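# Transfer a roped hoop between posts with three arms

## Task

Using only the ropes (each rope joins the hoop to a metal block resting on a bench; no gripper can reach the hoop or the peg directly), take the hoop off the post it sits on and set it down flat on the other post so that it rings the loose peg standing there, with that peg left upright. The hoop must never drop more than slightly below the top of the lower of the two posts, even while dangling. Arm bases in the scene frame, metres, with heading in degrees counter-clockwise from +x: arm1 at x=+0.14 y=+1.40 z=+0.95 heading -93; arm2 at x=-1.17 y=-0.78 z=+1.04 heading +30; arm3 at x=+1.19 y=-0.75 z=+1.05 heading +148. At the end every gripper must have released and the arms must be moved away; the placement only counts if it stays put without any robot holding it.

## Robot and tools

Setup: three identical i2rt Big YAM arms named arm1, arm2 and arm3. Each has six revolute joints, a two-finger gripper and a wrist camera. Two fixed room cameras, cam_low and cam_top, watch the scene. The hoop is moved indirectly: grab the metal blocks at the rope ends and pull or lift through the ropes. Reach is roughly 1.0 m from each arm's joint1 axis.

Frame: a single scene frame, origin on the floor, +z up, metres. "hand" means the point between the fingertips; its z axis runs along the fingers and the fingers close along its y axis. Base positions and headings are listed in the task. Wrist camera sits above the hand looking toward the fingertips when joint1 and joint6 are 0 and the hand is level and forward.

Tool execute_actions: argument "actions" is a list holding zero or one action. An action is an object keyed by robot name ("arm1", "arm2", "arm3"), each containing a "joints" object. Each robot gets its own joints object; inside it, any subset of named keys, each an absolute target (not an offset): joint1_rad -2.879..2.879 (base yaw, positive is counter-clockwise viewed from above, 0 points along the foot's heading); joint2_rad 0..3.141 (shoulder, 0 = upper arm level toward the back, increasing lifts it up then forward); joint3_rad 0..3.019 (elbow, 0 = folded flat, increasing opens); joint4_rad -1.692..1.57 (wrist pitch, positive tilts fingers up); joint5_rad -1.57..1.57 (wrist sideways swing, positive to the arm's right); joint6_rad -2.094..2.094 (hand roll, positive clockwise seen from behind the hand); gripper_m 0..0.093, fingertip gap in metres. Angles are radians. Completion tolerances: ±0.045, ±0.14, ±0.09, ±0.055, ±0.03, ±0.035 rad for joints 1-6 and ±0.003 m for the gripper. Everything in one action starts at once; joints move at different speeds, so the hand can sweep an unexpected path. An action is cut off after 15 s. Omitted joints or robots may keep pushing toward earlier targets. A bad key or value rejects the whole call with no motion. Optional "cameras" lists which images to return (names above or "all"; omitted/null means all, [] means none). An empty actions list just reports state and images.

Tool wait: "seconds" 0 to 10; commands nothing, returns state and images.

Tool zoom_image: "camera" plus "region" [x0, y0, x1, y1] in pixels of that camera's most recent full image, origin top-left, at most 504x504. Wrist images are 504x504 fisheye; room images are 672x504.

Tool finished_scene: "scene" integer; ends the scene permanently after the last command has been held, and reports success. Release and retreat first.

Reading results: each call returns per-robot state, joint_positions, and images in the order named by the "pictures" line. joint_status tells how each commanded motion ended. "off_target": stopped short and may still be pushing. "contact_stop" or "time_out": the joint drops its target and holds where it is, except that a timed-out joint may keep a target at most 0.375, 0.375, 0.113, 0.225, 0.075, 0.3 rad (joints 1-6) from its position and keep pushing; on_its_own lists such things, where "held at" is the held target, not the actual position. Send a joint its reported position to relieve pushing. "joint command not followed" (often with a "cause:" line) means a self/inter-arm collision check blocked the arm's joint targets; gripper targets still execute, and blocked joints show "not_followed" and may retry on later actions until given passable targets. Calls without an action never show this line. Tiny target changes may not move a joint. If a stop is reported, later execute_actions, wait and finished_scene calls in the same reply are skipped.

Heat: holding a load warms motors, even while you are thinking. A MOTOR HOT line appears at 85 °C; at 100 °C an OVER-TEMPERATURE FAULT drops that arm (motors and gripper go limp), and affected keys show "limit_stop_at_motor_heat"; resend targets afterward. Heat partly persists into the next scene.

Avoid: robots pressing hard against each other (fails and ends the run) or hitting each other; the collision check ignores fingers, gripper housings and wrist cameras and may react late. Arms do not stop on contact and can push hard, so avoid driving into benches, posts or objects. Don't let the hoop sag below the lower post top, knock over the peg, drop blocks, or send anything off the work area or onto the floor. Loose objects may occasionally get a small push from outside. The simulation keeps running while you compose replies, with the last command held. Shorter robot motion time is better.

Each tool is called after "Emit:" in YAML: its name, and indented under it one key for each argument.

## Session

Emit:
execute_actions:
  actions: []

Scene clock: 0.00 s.
Motor temperatures (°C, as the motors report them): arm1=[23 26 27 24 23 27] | arm2=[26 24 25 26 26 27] | arm3=[24 26 26 26 24 25]
arm1.joint_positions: joint1_rad=+0.236 joint2_rad=+0.632 joint3_rad=+1.656 joint4_rad=-1.360 joint5_rad=+0.287 joint6_rad=-0.618 gripper_m=+0.094
arm1.joint_status: not commanded
arm1.hand: x=+0.1277 y=+1.2155 z=+1.6088 quat_wxyz=(-0.210, -0.376, -0.719, +0.546) (m; scene frame)
arm2.joint_positions: joint1_rad=+0.155 joint2_rad=+0.558 joint3_rad=+1.449 joint4_rad=-1.358 joint5_rad=+0.093 joint6_rad=+0.703 gripper_m=+0.095
arm2.joint_status: not commanded
arm2.hand: x=-0.9988 y=-0.6763 z=+1.6151 quat_wxyz=(-0.426, -0.038, -0.851, -0.304) (m; scene frame)
arm3.joint_positions: joint1_rad=+0.799 joint2_rad=+0.333 joint3_rad=+1.372 joint4_rad=-1.393 joint5_rad=-0.199 joint6_rad=+0.085 gripper_m=+0.095
arm3.joint_status: not commanded
arm3.hand: x=+1.0925 y=-0.8015 z=+1.6099 quat_wxyz=(+0.174, +0.808, +0.116, -0.551) (m; scene frame)
pictures: arm1_cam_wrist, arm2_cam_wrist, arm3_cam_wrist, cam_low, cam_top
Images, in order (width x height): arm1_cam_wrist 504x504, arm2_cam_wrist 504x504, arm3_cam_wrist 504x504, cam_low 672x504, cam_top 672x504.

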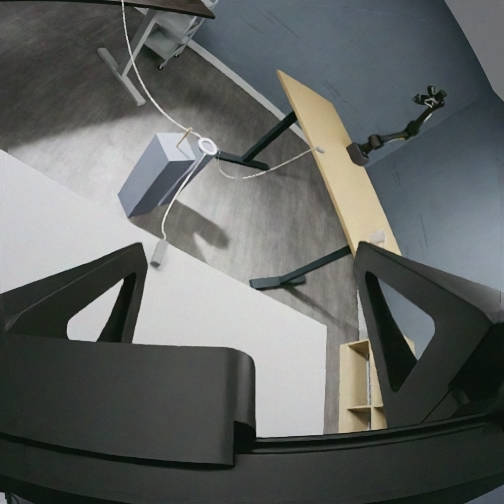

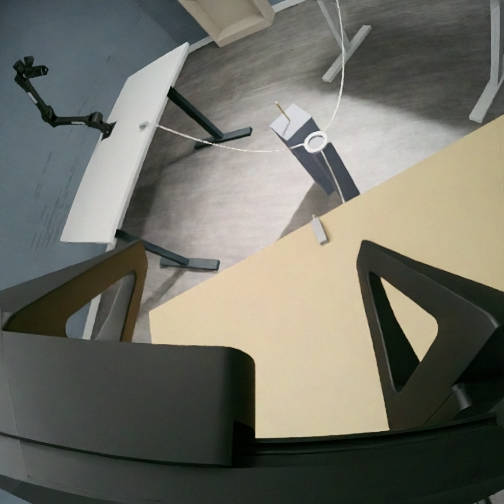

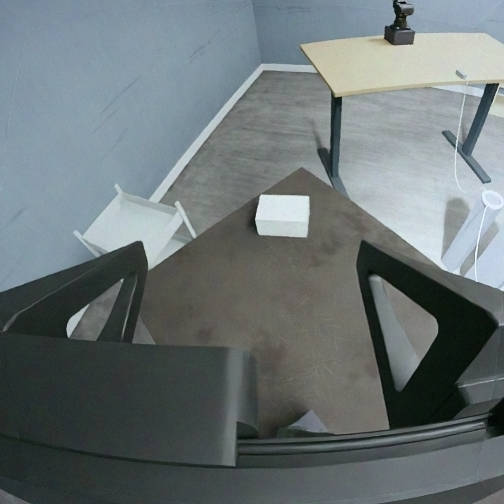

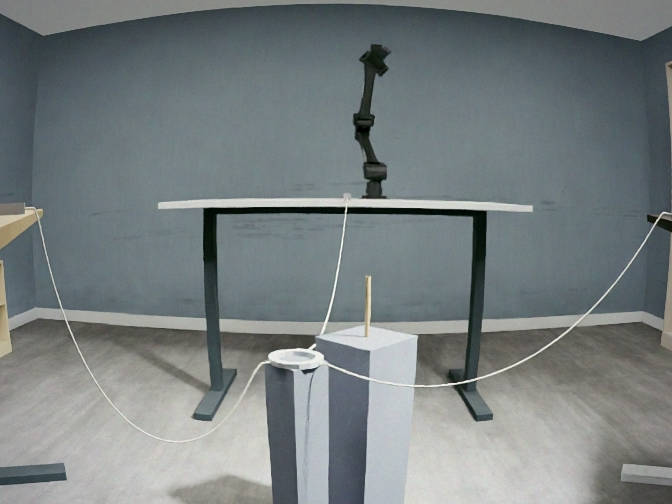

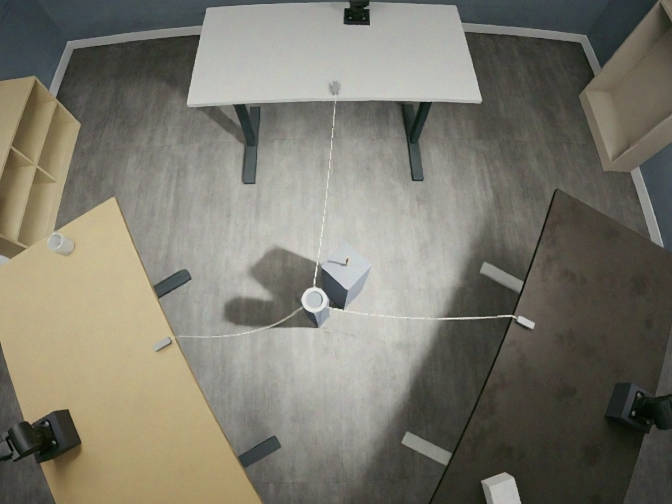

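Emit:
execute_actions:
  actions:
    - {"arm1":{"joints":{"joint1_rad":-0.185,"joint2_rad":1.88,"joint3_rad":1.5,"joint4_rad":-1.11,"joint5_rad":0,"joint6_rad":-0.2}},"arm2":{"joints":{"joint1_rad":0.165,"joint2_rad":2.0,"joint3_rad":1.41,"joint4_rad":-0.86,"joint5_rad":0,"joint6_rad":0.15}},"arm3":{"joints":{"joint1_rad":-0.18,"joint2_rad":1.99,"joint3_rad":1.43,"joint4_rad":-0.91,"joint5_rad":0,"joint6_rad":-0.2}}}
  cameras: ["arm1_cam_wrist","arm2_cam_wrist","arm3_cam_wrist"]

Scene clock: 2.73 s.
Motor temperatures (°C, as the motors report them): arm1=[23 26 27 24 23 27] | arm2=[26 24 25 26 26 27] | arm3=[24 26 26 26 24 25]
arm1.joint_positions: joint1_rad=-0.188 joint2_rad=+1.889 joint3_rad=+1.490 joint4_rad=-1.114 joint5_rad=+0.005 joint6_rad=-0.210 gripper_m=+0.094
arm1.joint_status: all done
arm1.hand: x=+0.0055 y=+0.8471 z=+1.0278 quat_wxyz=(-0.012, -0.715, -0.698, +0.027) (m; scene frame)
arm2.joint_positions: joint1_rad=+0.156 joint2_rad=+1.987 joint3_rad=+1.406 joint4_rad=-0.872 joint5_rad=+0.002 joint6_rad=+0.161 gripper_m=+0.095
arm2.joint_status: all done
arm2.hand: x=-0.7094 y=-0.4180 z=+1.0339 quat_wxyz=(-0.051, +0.254, -0.966, -0.026) (m; scene frame)
arm3.joint_positions: joint1_rad=-0.186 joint2_rad=+1.998 joint3_rad=+1.419 joint4_rad=-0.919 joint5_rad=+0.001 joint6_rad=-0.190 gripper_m=+0.095
arm3.joint_status: all done
arm3.hand: x=+0.7642 y=-0.3541 z=+1.0368 quat_wxyz=(-0.012, +0.960, -0.277, -0.033) (m; scene frame)
pictures: arm1_cam_wrist, arm2_cam_wrist, arm3_cam_wrist
Images, in order (width x height): arm1_cam_wrist 504x504, arm2_cam_wrist 504x504, arm3_cam_wrist 504x504.

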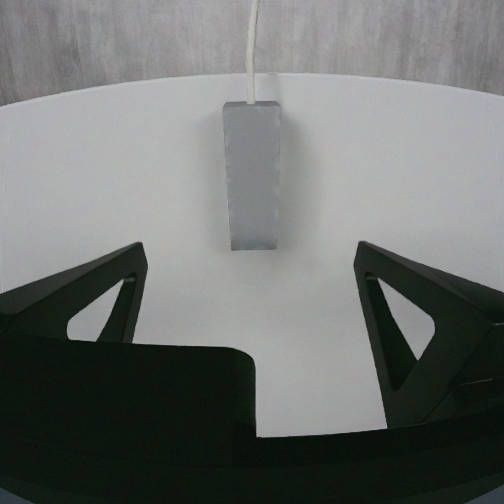

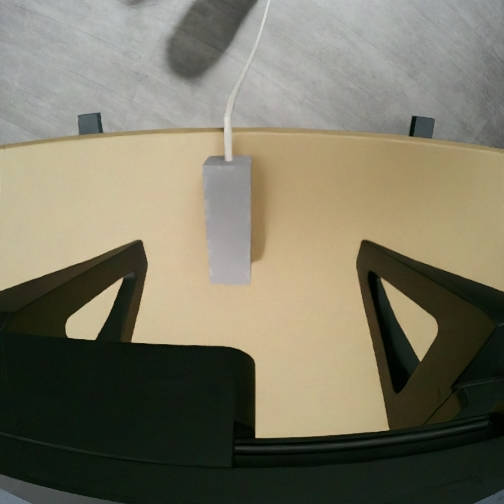

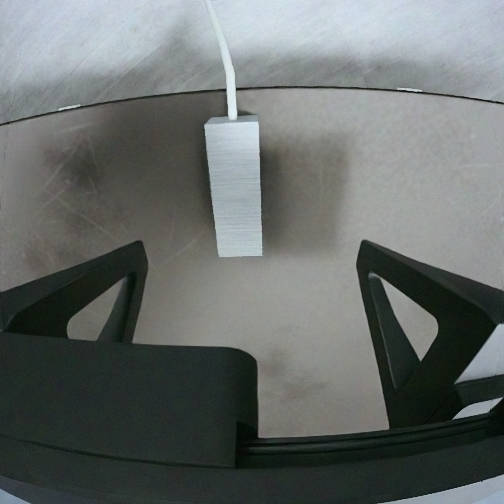

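Emit:
execute_actions:
  actions:
    - {"arm1":{"joints":{"joint2_rad":1.975,"joint3_rad":1.48,"joint4_rad":-1.0}},"arm2":{"joints":{"joint1_rad":0.19,"joint2_rad":2.075,"joint3_rad":1.345,"joint4_rad":-0.71,"joint6_rad":0.16}},"arm3":{"joints":{"joint1_rad":-0.157,"joint2_rad":2.095,"joint4_rad":-0.79,"joint6_rad":-0.24}}}
  cameras: ["arm1_cam_wrist","arm2_cam_wrist","arm3_cam_wrist"]

Scene clock: 4.30 s.
Motor temperatures (°C, as the motors report them): arm1=[23 26 27 24 23 27] | arm2=[26 24 25 26 26 27] | arm3=[24 26 26 26 24 25]
arm1.joint_positions: joint1_rad=-0.188 joint2_rad=+1.980 joint3_rad=+1.477 joint4_rad=-1.011 joint5_rad=+0.004 joint6_rad=-0.210 gripper_m=+0.094
arm1.joint_status: all done
arm1.hand: x=+0.0025 y=+0.8350 z=+0.9740 quat_wxyz=(-0.012, -0.715, -0.698, +0.027) (m; scene frame)
arm2.joint_positions: joint1_rad=+0.190 joint2_rad=+2.063 joint3_rad=+1.347 joint4_rad=-0.726 joint5_rad=+0.002 joint6_rad=+0.161 gripper_m=+0.095
arm2.joint_status: all done
arm2.hand: x=-0.7265 y=-0.4058 z=+0.9761 quat_wxyz=(-0.055, +0.270, -0.961, -0.029) (m; scene frame)
arm3.joint_positions: joint1_rad=-0.160 joint2_rad=+2.106 joint3_rad=+1.419 joint4_rad=-0.803 joint5_rad=+0.001 joint6_rad=-0.229 gripper_m=+0.095
arm3.joint_status: all done
arm3.hand: x=+0.7461 y=-0.3588 z=+0.9784 quat_wxyz=(-0.014, +0.969, -0.245, -0.037) (m; scene frame)
pictures: arm1_cam_wrist, arm2_cam_wrist, arm3_cam_wrist
Images, in order (width x height): arm1_cam_wrist 504x504, arm2_cam_wrist 504x504, arm3_cam_wrist 504x504.

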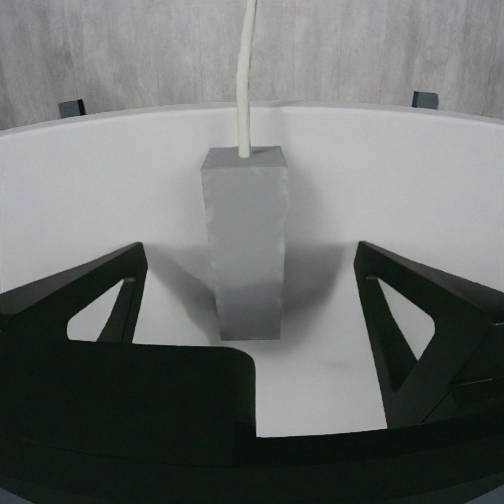

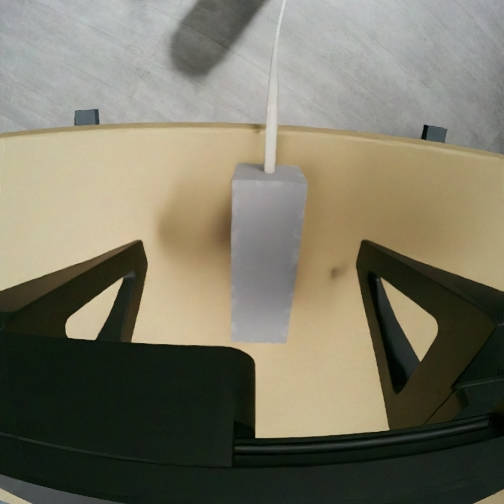

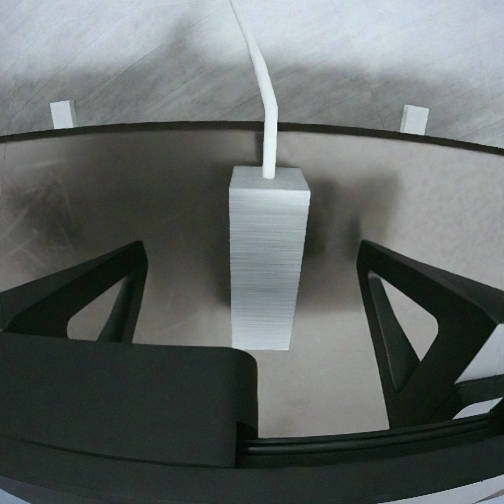

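Emit:
execute_actions:
  actions:
    - {"arm1":{"joints":{"joint3_rad":1.465,"gripper_m":0.06}},"arm2":{"joints":{"joint1_rad":0.18,"joint3_rad":1.315,"gripper_m":0.06}},"arm3":{"joints":{"joint1_rad":-0.17,"joint3_rad":1.415,"gripper_m":0.06}}}
  cameras: []

Emit:
execute_actions:
  actions:
    - {"arm1":{"joints":{"gripper_m":0.015}},"arm2":{"joints":{"gripper_m":0.015}},"arm3":{"joints":{"gripper_m":0.015}}}

Emit:
zoom_image:
  camera: "cam_top"
  region: [280,230,400,350]

Scene clock: 5.37 s.
Motor temperatures (°C, as the motors report them): arm1=[23 26 27 24 23 27] | arm2=[26 24 25 26 26 27] | arm3=[24 26 26 26 24 25]
arm1.joint_positions: joint1_rad=-0.188 joint2_rad=+1.980 joint3_rad=+1.472 joint4_rad=-1.010 joint5_rad=+0.001 joint6_rad=-0.210 gripper_m=+0.060
arm1.joint_status: all done
arm1.hand: x=+0.0037 y=+0.8364 z=+0.9726 quat_wxyz=(-0.012, -0.715, -0.698, +0.024) (m; scene frame)
arm2.joint_positions: joint1_rad=+0.190 joint2_rad=+2.063 joint3_rad=+1.322 joint4_rad=-0.724 joint5_rad=+0.002 joint6_rad=+0.161 gripper_m=+0.060
arm2.joint_status: all done
arm2.hand: x=-0.7353 y=-0.4133 z=+0.9686 quat_wxyz=(-0.045, +0.271, -0.961, -0.024) (m; scene frame)
arm3.joint_positions: joint1_rad=-0.160 joint2_rad=+2.106 joint3_rad=+1.415 joint4_rad=-0.803 joint5_rad=+0.001 joint6_rad=-0.230 gripper_m=+0.060
arm3.joint_status: all done
arm3.hand: x=+0.7478 y=-0.3603 z=+0.9769 quat_wxyz=(-0.013, +0.969, -0.245, -0.035) (m; scene frame)
pictures: none
No camera images: the call's "cameras" was empty. Leave "cameras" out to get every camera's image.

Scene clock: 5.97 s.
Motor temperatures (°C, as the motors report them): arm1=[23 26 27 24 23 27] | arm2=[26 24 25 26 26 27] | arm3=[24 26 26 26 24 25]
arm1.joint_positions: joint1_rad=-0.188 joint2_rad=+1.980 joint3_rad=+1.472 joint4_rad=-1.010 joint5_rad=+0.000 joint6_rad=-0.209 gripper_m=+0.024
arm1.joint_status: gripper_m off_target (ended at +0.024, target +0.015)
arm1.hand: x=+0.0037 y=+0.8362 z=+0.9726 quat_wxyz=(-0.013, -0.716, -0.698, +0.024) (m; scene frame)
arm2.joint_positions: joint1_rad=+0.189 joint2_rad=+2.063 joint3_rad=+1.322 joint4_rad=-0.724 joint5_rad=+0.001 joint6_rad=+0.161 gripper_m=+0.025
arm2.joint_status: gripper_m off_target (ended at +0.025, target +0.015)
arm2.hand: x=-0.7351 y=-0.4136 z=+0.9686 quat_wxyz=(-0.045, +0.270, -0.961, -0.025) (m; scene frame)
arm3.joint_positions: joint1_rad=-0.161 joint2_rad=+2.106 joint3_rad=+1.415 joint4_rad=-0.803 joint5_rad=+0.001 joint6_rad=-0.230 gripper_m=+0.025
arm3.joint_status: gripper_m off_target (ended at +0.025, target +0.015)
arm3.hand: x=+0.7480 y=-0.3599 z=+0.9769 quat_wxyz=(-0.013, +0.969, -0.245, -0.035) (m; scene frame)
pictures: arm1_cam_wrist, arm2_cam_wrist, arm3_cam_wrist, cam_low, cam_top
Images, in order (width x height): arm1_cam_wrist 504x504, arm2_cam_wrist 504x504, arm3_cam_wrist 504x504, cam_low 672x504, cam_top 672x504.

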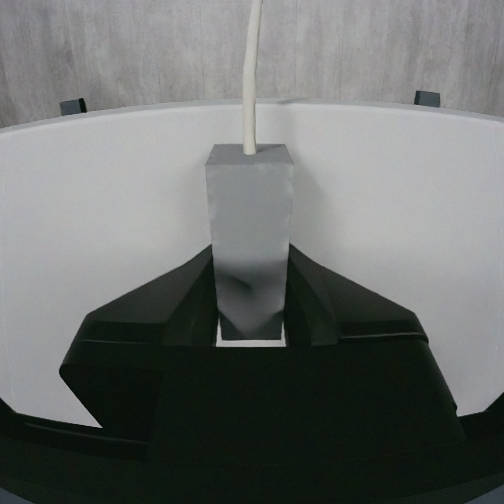

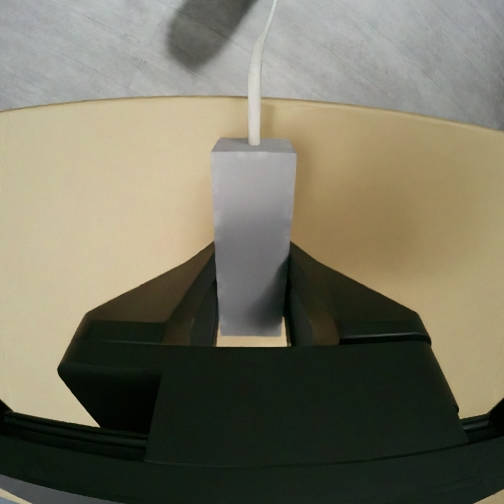

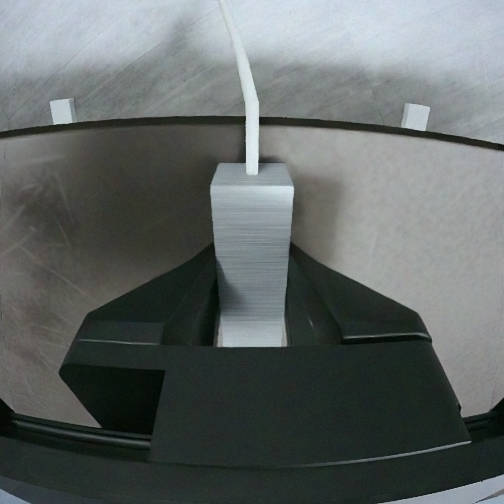

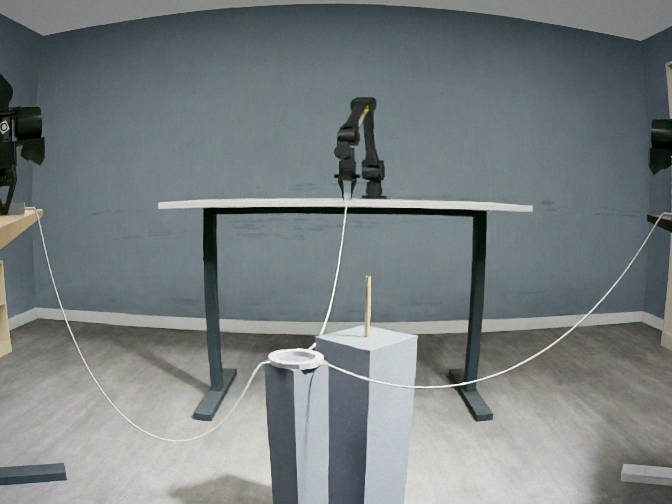

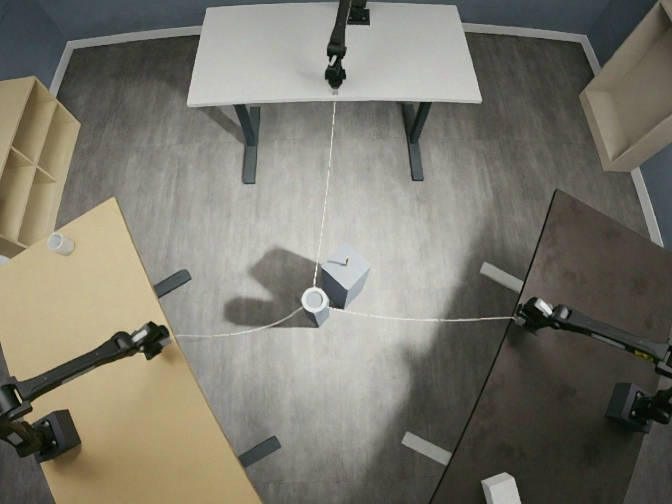

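Region (280, 230, 400, 350) of cam_top's 672x504 image, scaled by 4.200, with more detail than that image has.

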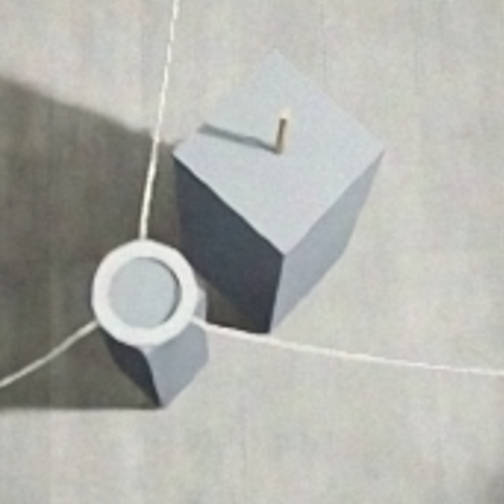

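Emit:
execute_actions:
  actions:
    - {"arm1":{"joints":{"joint2_rad":1.85,"joint3_rad":1.43,"joint4_rad":-0.85}},"arm2":{"joints":{"joint2_rad":1.6,"joint3_rad":1.1}},"arm3":{"joints":{"joint2_rad":1.82,"joint3_rad":1.3,"joint1_rad":0.0}}}
  cameras: []

Emit:
execute_actions:
  actions:
    - {"arm1":{"joints":{"joint1_rad":-0.27,"joint2_rad":1.645,"joint3_rad":1.345,"joint4_rad":-0.725,"joint6_rad":-0.2}},"arm2":{"joints":{"joint1_rad":0.48,"joint2_rad":0.68,"joint3_rad":0.485,"joint4_rad":-0.86,"joint6_rad":0.4}},"arm3":{"joints":{"joint1_rad":0.41,"joint2_rad":1.575,"joint3_rad":1.02,"joint4_rad":-0.445,"joint6_rad":0.3}}}
  cameras: ["cam_low","cam_top"]

Scene clock: 8.83 s.
Motor temperatures (°C, as the motors report them): arm1=[23 27 27 24 23 27] | arm2=[26 25 26 26 26 27] | arm3=[24 26 26 26 24 25]
arm1.joint_positions: joint1_rad=-0.188 joint2_rad=+1.852 joint3_rad=+1.419 joint4_rad=-0.863 joint5_rad=+0.000 joint6_rad=-0.209 gripper_m=+0.024
arm1.joint_status: all done
arm1.hand: x=-0.0016 y=+0.8130 z=+1.0318 quat_wxyz=(-0.072, -0.709, -0.692, +0.118) (m; scene frame)
arm2.joint_positions: joint1_rad=+0.189 joint2_rad=+1.583 joint3_rad=+1.088 joint4_rad=-0.713 joint5_rad=+0.001 joint6_rad=+0.161 gripper_m=+0.025
arm2.joint_status: all done
arm2.hand: x=-0.7724 y=-0.4473 z=+1.1356 quat_wxyz=(-0.160, +0.266, -0.947, -0.078) (m; scene frame)
arm3.joint_positions: joint1_rad=+0.001 joint2_rad=+1.819 joint3_rad=+1.280 joint4_rad=-0.795 joint5_rad=-0.001 joint6_rad=-0.231 gripper_m=+0.025
arm3.joint_status: all done
arm3.hand: x=+0.7081 y=-0.4459 z=+1.0909 quat_wxyz=(-0.041, +0.979, -0.165, -0.111) (m; scene frame)
pictures: none
No camera images: the call's "cameras" was empty. Leave "cameras" out to get every camera's image.

Scene clock: 10.67 s.
Motor temperatures (°C, as the motors report them): arm1=[23 27 28 24 23 27] | arm2=[26 25 26 26 26 27] | arm3=[24 26 26 26 24 25]
arm1.joint_positions: joint1_rad=-0.273 joint2_rad=+1.650 joint3_rad=+1.329 joint4_rad=-0.736 joint5_rad=+0.000 joint6_rad=-0.209 gripper_m=+0.024
arm1.joint_status: all done
arm1.hand: x=-0.0495 y=+0.8300 z=+1.1212 quat_wxyz=(-0.125, -0.720, -0.646, +0.222) (m; scene frame)
arm2.joint_positions: joint1_rad=+0.485 joint2_rad=+0.691 joint3_rad=+0.487 joint4_rad=-0.851 joint5_rad=+0.002 joint6_rad=+0.393 gripper_m=+0.025
arm2.joint_status: all done
arm2.hand: x=-1.0208 y=-0.5580 z=+1.1730 quat_wxyz=(-0.192, +0.290, -0.923, -0.166) (m; scene frame)
arm3.joint_positions: joint1_rad=+0.411 joint2_rad=+1.594 joint3_rad=+1.012 joint4_rad=-0.464 joint5_rad=+0.001 joint6_rad=+0.291 gripper_m=+0.025
arm3.joint_status: all done
arm3.hand: x=+0.6524 y=-0.6647 z=+1.1321 quat_wxyz=(+0.022, +0.941, -0.214, -0.261) (m; scene frame)
pictures: cam_low, cam_top
Images, in order (width x height): cam_low 672x504, cam_top 672x504.

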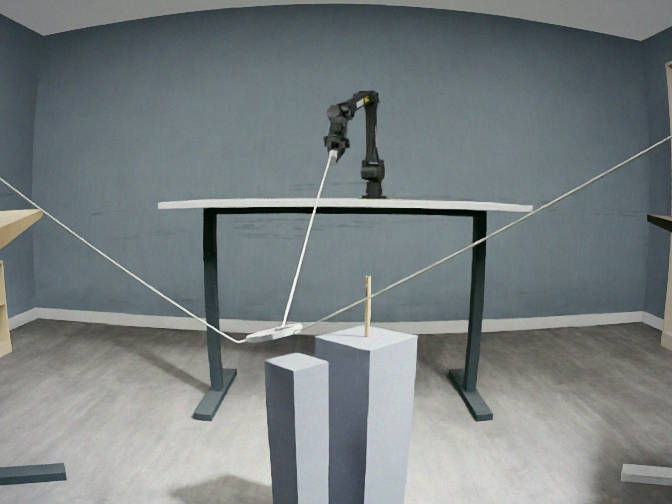

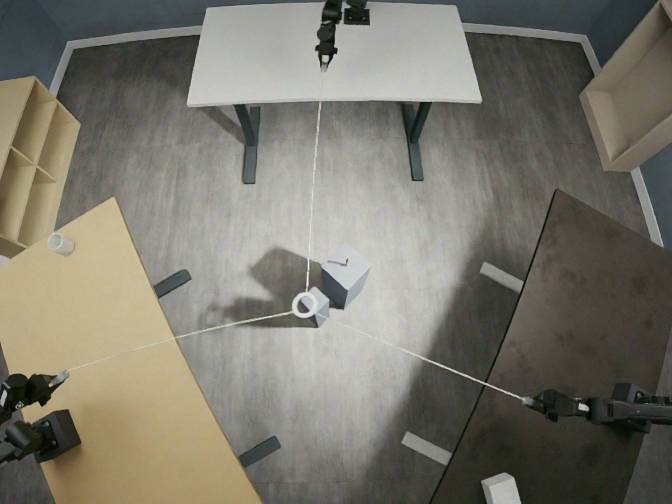

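Emit:
execute_actions:
  actions:
    - {"arm1":{"joints":{"joint2_rad":1.6,"joint3_rad":1.85,"joint4_rad":-1.24}},"arm2":{"joints":{"joint2_rad":0.725,"joint3_rad":0.955,"joint4_rad":-1.23}},"arm3":{"joints":{"joint2_rad":1.395,"joint3_rad":1.39,"joint4_rad":-0.99}}}
  cameras: []

Emit:
wait:
  seconds: 4

Scene clock: 12.80 s.
Motor temperatures (°C, as the motors report them): arm1=[23 27 28 24 23 27] | arm2=[26 25 26 26 26 27] | arm3=[24 27 27 26 24 25]
arm1.joint_positions: joint1_rad=-0.273 joint2_rad=+1.604 joint3_rad=+1.804 joint4_rad=-1.235 joint5_rad=+0.000 joint6_rad=-0.209 gripper_m=+0.024
arm1.joint_status: all done
arm1.hand: x=-0.0486 y=+0.8303 z=+1.3247 quat_wxyz=(-0.131, -0.718, -0.644, +0.232) (m; scene frame)
arm2.joint_positions: joint1_rad=+0.485 joint2_rad=+0.730 joint3_rad=+0.903 joint4_rad=-1.218 joint5_rad=+0.002 joint6_rad=+0.394 gripper_m=+0.025
arm2.joint_status: all done
arm2.hand: x=-1.0109 y=-0.5449 z=+1.3273 quat_wxyz=(-0.197, +0.290, -0.921, -0.169) (m; scene frame)
arm3.joint_positions: joint1_rad=+0.411 joint2_rad=+1.403 joint3_rad=+1.357 joint4_rad=-0.982 joint5_rad=+0.001 joint6_rad=+0.292 gripper_m=+0.025
arm3.joint_status: all done
arm3.hand: x=+0.6602 y=-0.6640 z=+1.3346 quat_wxyz=(+0.023, +0.939, -0.214, -0.269) (m; scene frame)
pictures: none
No camera images: the call's "cameras" was empty. Leave "cameras" out to get every camera's image.

Scene clock: 16.80 s.
Motor temperatures (°C, as the motors report them): arm1=[23 27 29 24 23 27] | arm2=[26 24 27 26 26 27] | arm3=[24 27 28 26 24 25]
arm1.joint_positions: joint1_rad=-0.273 joint2_rad=+1.604 joint3_rad=+1.804 joint4_rad=-1.235 joint5_rad=+0.000 joint6_rad=-0.209 gripper_m=+0.024
arm1.joint_status: all done
arm1.hand: x=-0.0486 y=+0.8303 z=+1.3247 quat_wxyz=(-0.131, -0.718, -0.644, +0.232) (m; scene frame)
arm2.joint_positions: joint1_rad=+0.485 joint2_rad=+0.730 joint3_rad=+0.903 joint4_rad=-1.218 joint5_rad=+0.002 joint6_rad=+0.394 gripper_m=+0.025
arm2.joint_status: all done
arm2.hand: x=-1.0109 y=-0.5449 z=+1.3273 quat_wxyz=(-0.197, +0.290, -0.921, -0.169) (m; scene frame)
arm3.joint_positions: joint1_rad=+0.411 joint2_rad=+1.403 joint3_rad=+1.357 joint4_rad=-0.982 joint5_rad=+0.001 joint6_rad=+0.292 gripper_m=+0.025
arm3.joint_status: all done
arm3.hand: x=+0.6602 y=-0.6640 z=+1.3346 quat_wxyz=(+0.023, +0.939, -0.214, -0.269) (m; scene frame)
wait: 4.00 s; at rest by 0.27 s
pictures: arm1_cam_wrist, arm2_cam_wrist, arm3_cam_wrist, cam_low, cam_top
Images, in order (width x height): arm1_cam_wrist 504x504, arm2_cam_wrist 504x504, arm3_cam_wrist 504x504, cam_low 672x504, cam_top 672x504.

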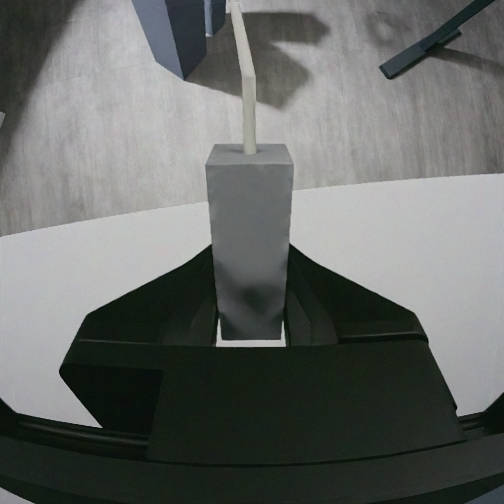

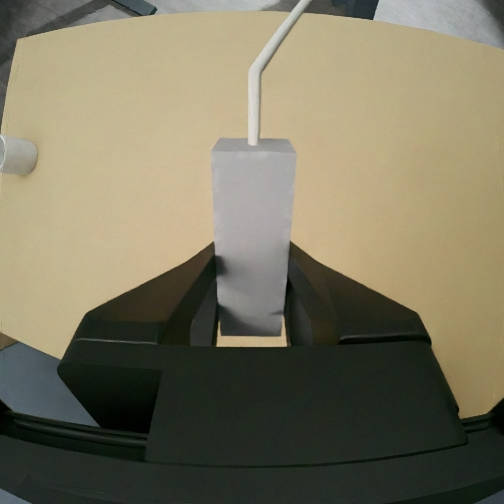

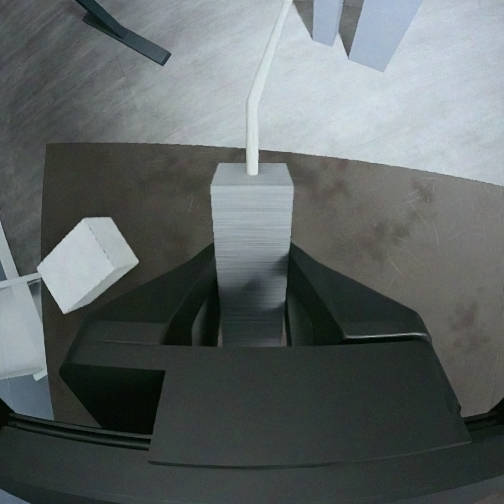

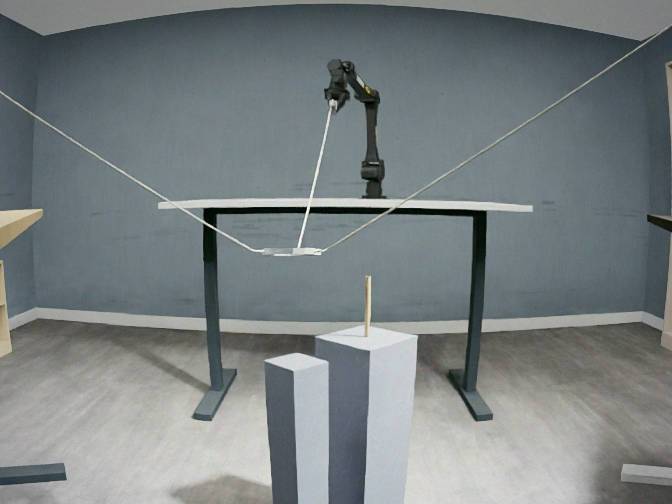

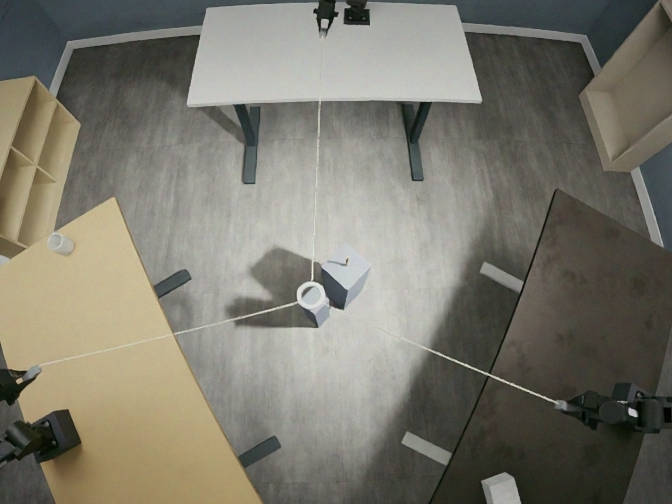

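Emit:
execute_actions:
  actions:
    - {"arm1":{"joints":{"joint1_rad":-0.165,"joint2_rad":1.34,"joint3_rad":1.68,"joint4_rad":-1.365,"joint6_rad":-0.1}},"arm2":{"joints":{"joint1_rad":0.435,"joint2_rad":1.05,"joint3_rad":1.32,"joint4_rad":-1.25}},"arm3":{"joints":{"joint1_rad":0.185,"joint2_rad":1.255,"joint3_rad":1.39,"joint4_rad":-1.14,"joint6_rad":0.15}}}
  cameras: ["cam_low"]

Emit:
wait:
  seconds: 2

Scene clock: 19.20 s.
Motor temperatures (°C, as the motors report them): arm1=[23 27 30 24 23 27] | arm2=[26 24 28 26 26 27] | arm3=[24 27 28 26 24 25]
arm1.joint_positions: joint1_rad=-0.161 joint2_rad=+1.354 joint3_rad=+1.667 joint4_rad=-1.362 joint5_rad=+0.000 joint6_rad=-0.110 gripper_m=+0.024
arm1.joint_status: all done
arm1.hand: x=+0.0391 y=+0.9201 z=+1.3725 quat_wxyz=(-0.150, -0.715, -0.650, +0.211) (m; scene frame)
arm2.joint_positions: joint1_rad=+0.438 joint2_rad=+1.055 joint3_rad=+1.244 joint4_rad=-1.246 joint5_rad=+0.002 joint6_rad=+0.394 gripper_m=+0.025
arm2.joint_status: all done
arm2.hand: x=-0.9385 y=-0.4661 z=+1.3911 quat_wxyz=(-0.196, +0.268, -0.929, -0.161) (m; scene frame)
arm3.joint_positions: joint1_rad=+0.177 joint2_rad=+1.262 joint3_rad=+1.357 joint4_rad=-1.132 joint5_rad=+0.002 joint6_rad=+0.161 gripper_m=+0.025
arm3.joint_status: all done
arm3.hand: x=+0.7469 y=-0.5649 z=+1.3825 quat_wxyz=(-0.026, +0.928, -0.263, -0.263) (m; scene frame)
pictures: cam_low
Images, in order (width x height): cam_low 672x504.

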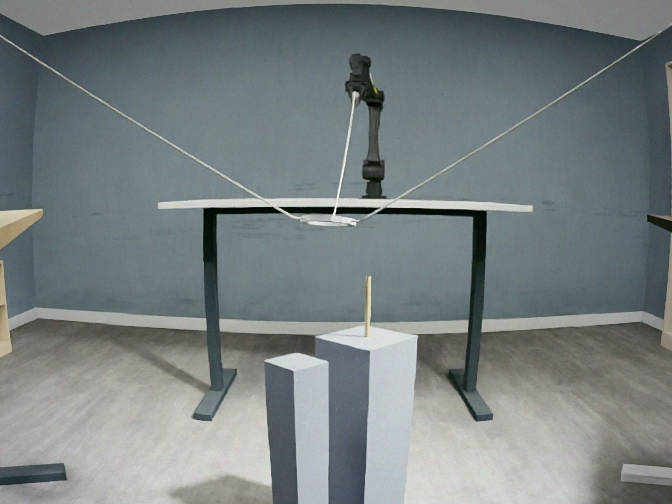

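Scene clock: 21.20 s.
Motor temperatures (°C, as the motors report them): arm1=[23 27 30 24 23 27] | arm2=[26 24 29 26 26 27] | arm3=[24 27 28 26 24 25]
arm1.joint_positions: joint1_rad=-0.161 joint2_rad=+1.354 joint3_rad=+1.667 joint4_rad=-1.362 joint5_rad=+0.000 joint6_rad=-0.110 gripper_m=+0.024
arm1.joint_status: all done
arm1.hand: x=+0.0391 y=+0.9201 z=+1.3725 quat_wxyz=(-0.150, -0.715, -0.650, +0.211) (m; scene frame)
arm2.joint_positions: joint1_rad=+0.438 joint2_rad=+1.055 joint3_rad=+1.244 joint4_rad=-1.246 joint5_rad=+0.002 joint6_rad=+0.394 gripper_m=+0.025
arm2.joint_status: all done
arm2.hand: x=-0.9385 y=-0.4661 z=+1.3911 quat_wxyz=(-0.196, +0.268, -0.929, -0.161) (m; scene frame)
arm3.joint_positions: joint1_rad=+0.177 joint2_rad=+1.262 joint3_rad=+1.357 joint4_rad=-1.132 joint5_rad=+0.002 joint6_rad=+0.161 gripper_m=+0.025
arm3.joint_status: all done
arm3.hand: x=+0.7469 y=-0.5649 z=+1.3825 quat_wxyz=(-0.026, +0.928, -0.263, -0.263) (m; scene frame)
wait: 2.00 s; at rest by 0.27 s
pictures: arm1_cam_wrist, arm2_cam_wrist, arm3_cam_wrist, cam_low, cam_top
Images, in order (width x height): arm1_cam_wrist 504x504, arm2_cam_wrist 504x504, arm3_cam_wrist 504x504, cam_low 672x504, cam_top 672x504.

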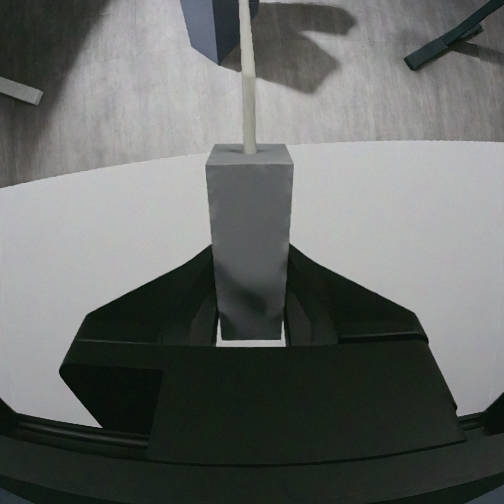

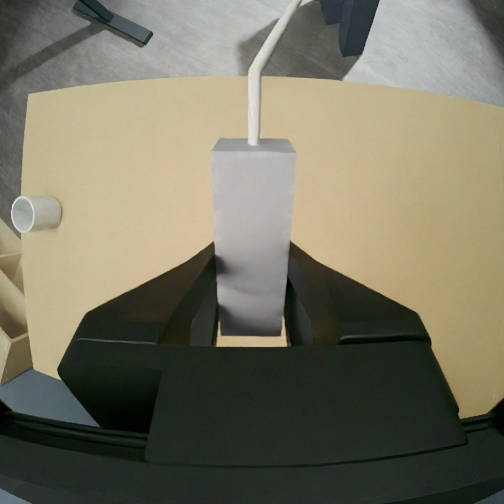

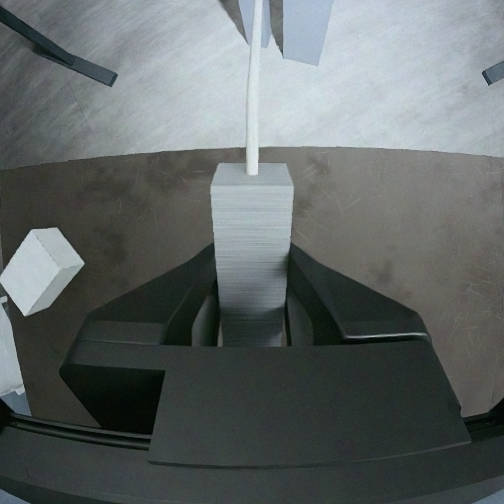

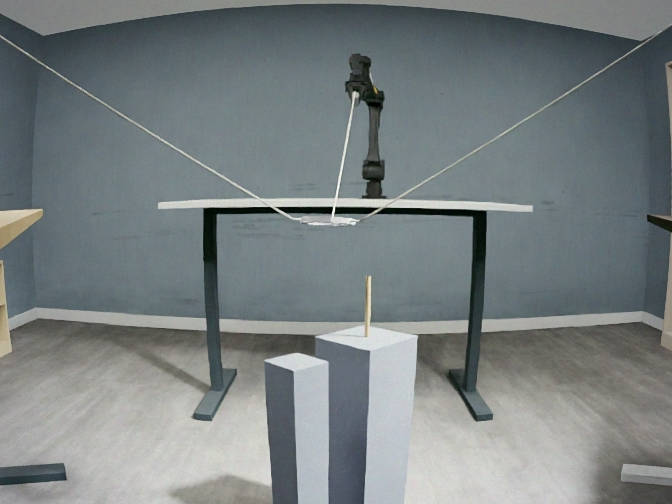

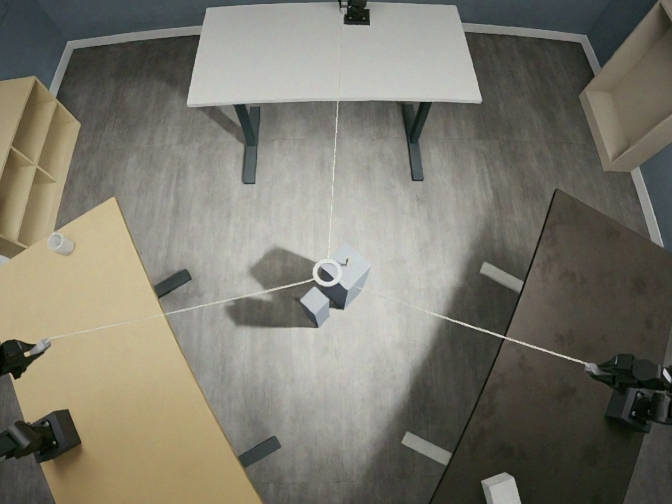

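Emit:
execute_actions:
  actions:
    - {"arm1":{"joints":{"joint1_rad":-0.03,"joint2_rad":1.08,"joint3_rad":1.47,"joint4_rad":-1.415,"joint6_rad":0}},"arm2":{"joints":{"joint1_rad":0.405,"joint2_rad":1.395,"joint3_rad":1.56,"joint4_rad":-1.13}},"arm3":{"joints":{"joint1_rad":-0.06,"joint2_rad":1.19,"joint3_rad":1.29,"joint4_rad":-1.13,"joint6_rad":-0.05}}}
  cameras: []

Emit:
wait:
  seconds: 4

Emit:
zoom_image:
  camera: "cam_top"
  region: [300,210,400,310]

Scene clock: 22.80 s.
Motor temperatures (°C, as the motors report them): arm1=[23 27 30 24 23 27] | arm2=[26 24 29 26 26 27] | arm3=[24 27 28 26 24 25]
arm1.joint_positions: joint1_rad=-0.024 joint2_rad=+1.090 joint3_rad=+1.463 joint4_rad=-1.413 joint5_rad=+0.000 joint6_rad=-0.010 gripper_m=+0.024
arm1.joint_status: all done
arm1.hand: x=+0.1134 y=+1.0159 z=+1.3773 quat_wxyz=(-0.176, -0.702, -0.662, +0.194) (m; scene frame)
arm2.joint_positions: joint1_rad=+0.407 joint2_rad=+1.419 joint3_rad=+1.501 joint4_rad=-1.144 joint5_rad=+0.002 joint6_rad=+0.394 gripper_m=+0.025
arm2.joint_status: all done
arm2.hand: x=-0.8438 y=-0.3596 z=+1.3717 quat_wxyz=(-0.196, +0.254, -0.934, -0.156) (m; scene frame)
arm3.joint_positions: joint1_rad=-0.068 joint2_rad=+1.224 joint3_rad=+1.277 joint4_rad=-1.132 joint5_rad=+0.002 joint6_rad=-0.040 gripper_m=+0.025
arm3.joint_status: all done
arm3.hand: x=+0.8219 y=-0.4767 z=+1.3579 quat_wxyz=(-0.077, +0.927, -0.285, -0.231) (m; scene frame)
pictures: none
No camera images: the call's "cameras" was empty. Leave "cameras" out to get every camera's image.

Scene clock: 26.80 s.
Motor temperatures (°C, as the motors report them): arm1=[23 27 30 24 23 27] | arm2=[26 25 30 26 26 27] | arm3=[24 27 28 26 24 25]
arm1.joint_positions: joint1_rad=-0.024 joint2_rad=+1.090 joint3_rad=+1.463 joint4_rad=-1.413 joint5_rad=+0.000 joint6_rad=-0.010 gripper_m=+0.024
arm1.joint_status: all done
arm1.hand: x=+0.1134 y=+1.0159 z=+1.3773 quat_wxyz=(-0.176, -0.702, -0.662, +0.194) (m; scene frame)
arm2.joint_positions: joint1_rad=+0.407 joint2_rad=+1.419 joint3_rad=+1.501 joint4_rad=-1.144 joint5_rad=+0.002 joint6_rad=+0.394 gripper_m=+0.025
arm2.joint_status: all done
arm2.hand: x=-0.8438 y=-0.3596 z=+1.3717 quat_wxyz=(-0.196, +0.254, -0.934, -0.156) (m; scene frame)
arm3.joint_positions: joint1_rad=-0.068 joint2_rad=+1.224 joint3_rad=+1.277 joint4_rad=-1.132 joint5_rad=+0.002 joint6_rad=-0.040 gripper_m=+0.025
arm3.joint_status: all done
arm3.hand: x=+0.8219 y=-0.4767 z=+1.3579 quat_wxyz=(-0.077, +0.927, -0.285, -0.231) (m; scene frame)
wait: 4.00 s; at rest by 0.27 s
pictures: arm1_cam_wrist, arm2_cam_wrist, arm3_cam_wrist, cam_low, cam_top
Images, in order (width x height): arm1_cam_wrist 504x504, arm2_cam_wrist 504x504, arm3_cam_wrist 504x504, cam_low 672x504, cam_top 672x504.

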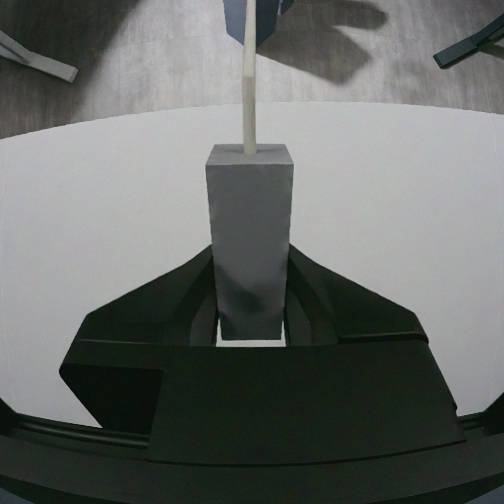

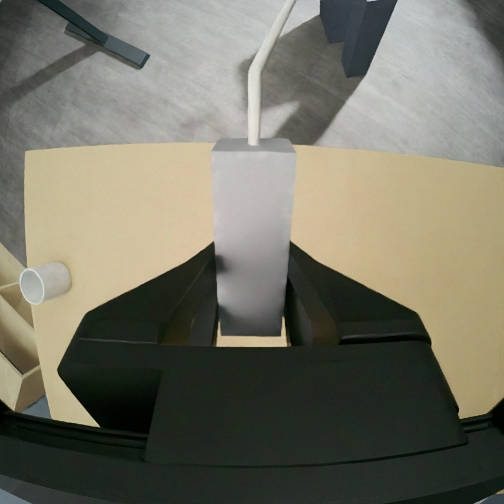

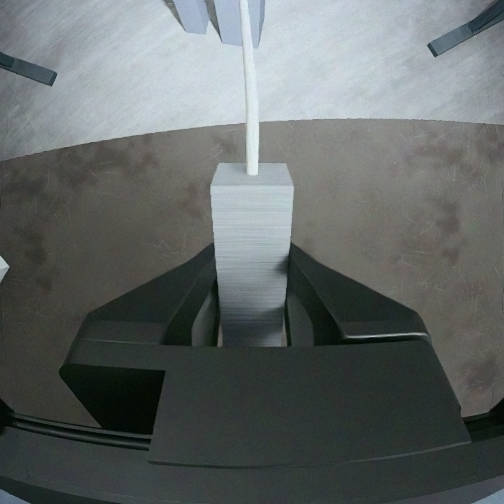

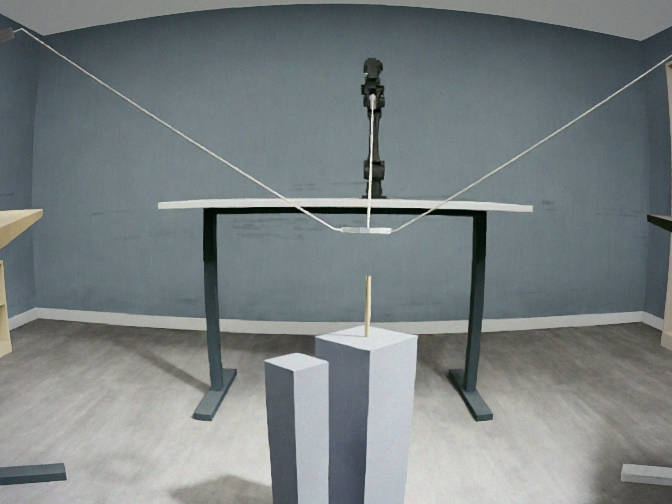

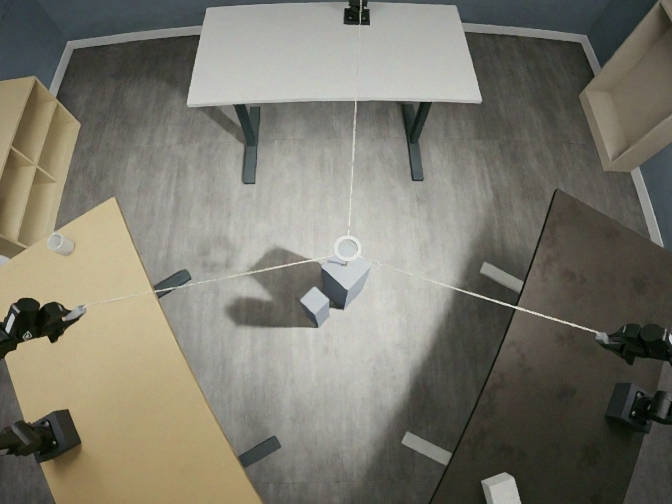

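Region (300, 210, 400, 310) of cam_top's 672x504 image, scaled by 5.040, with more detail than that image has.

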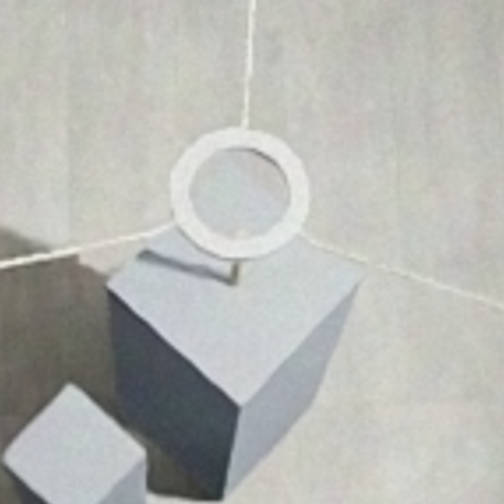

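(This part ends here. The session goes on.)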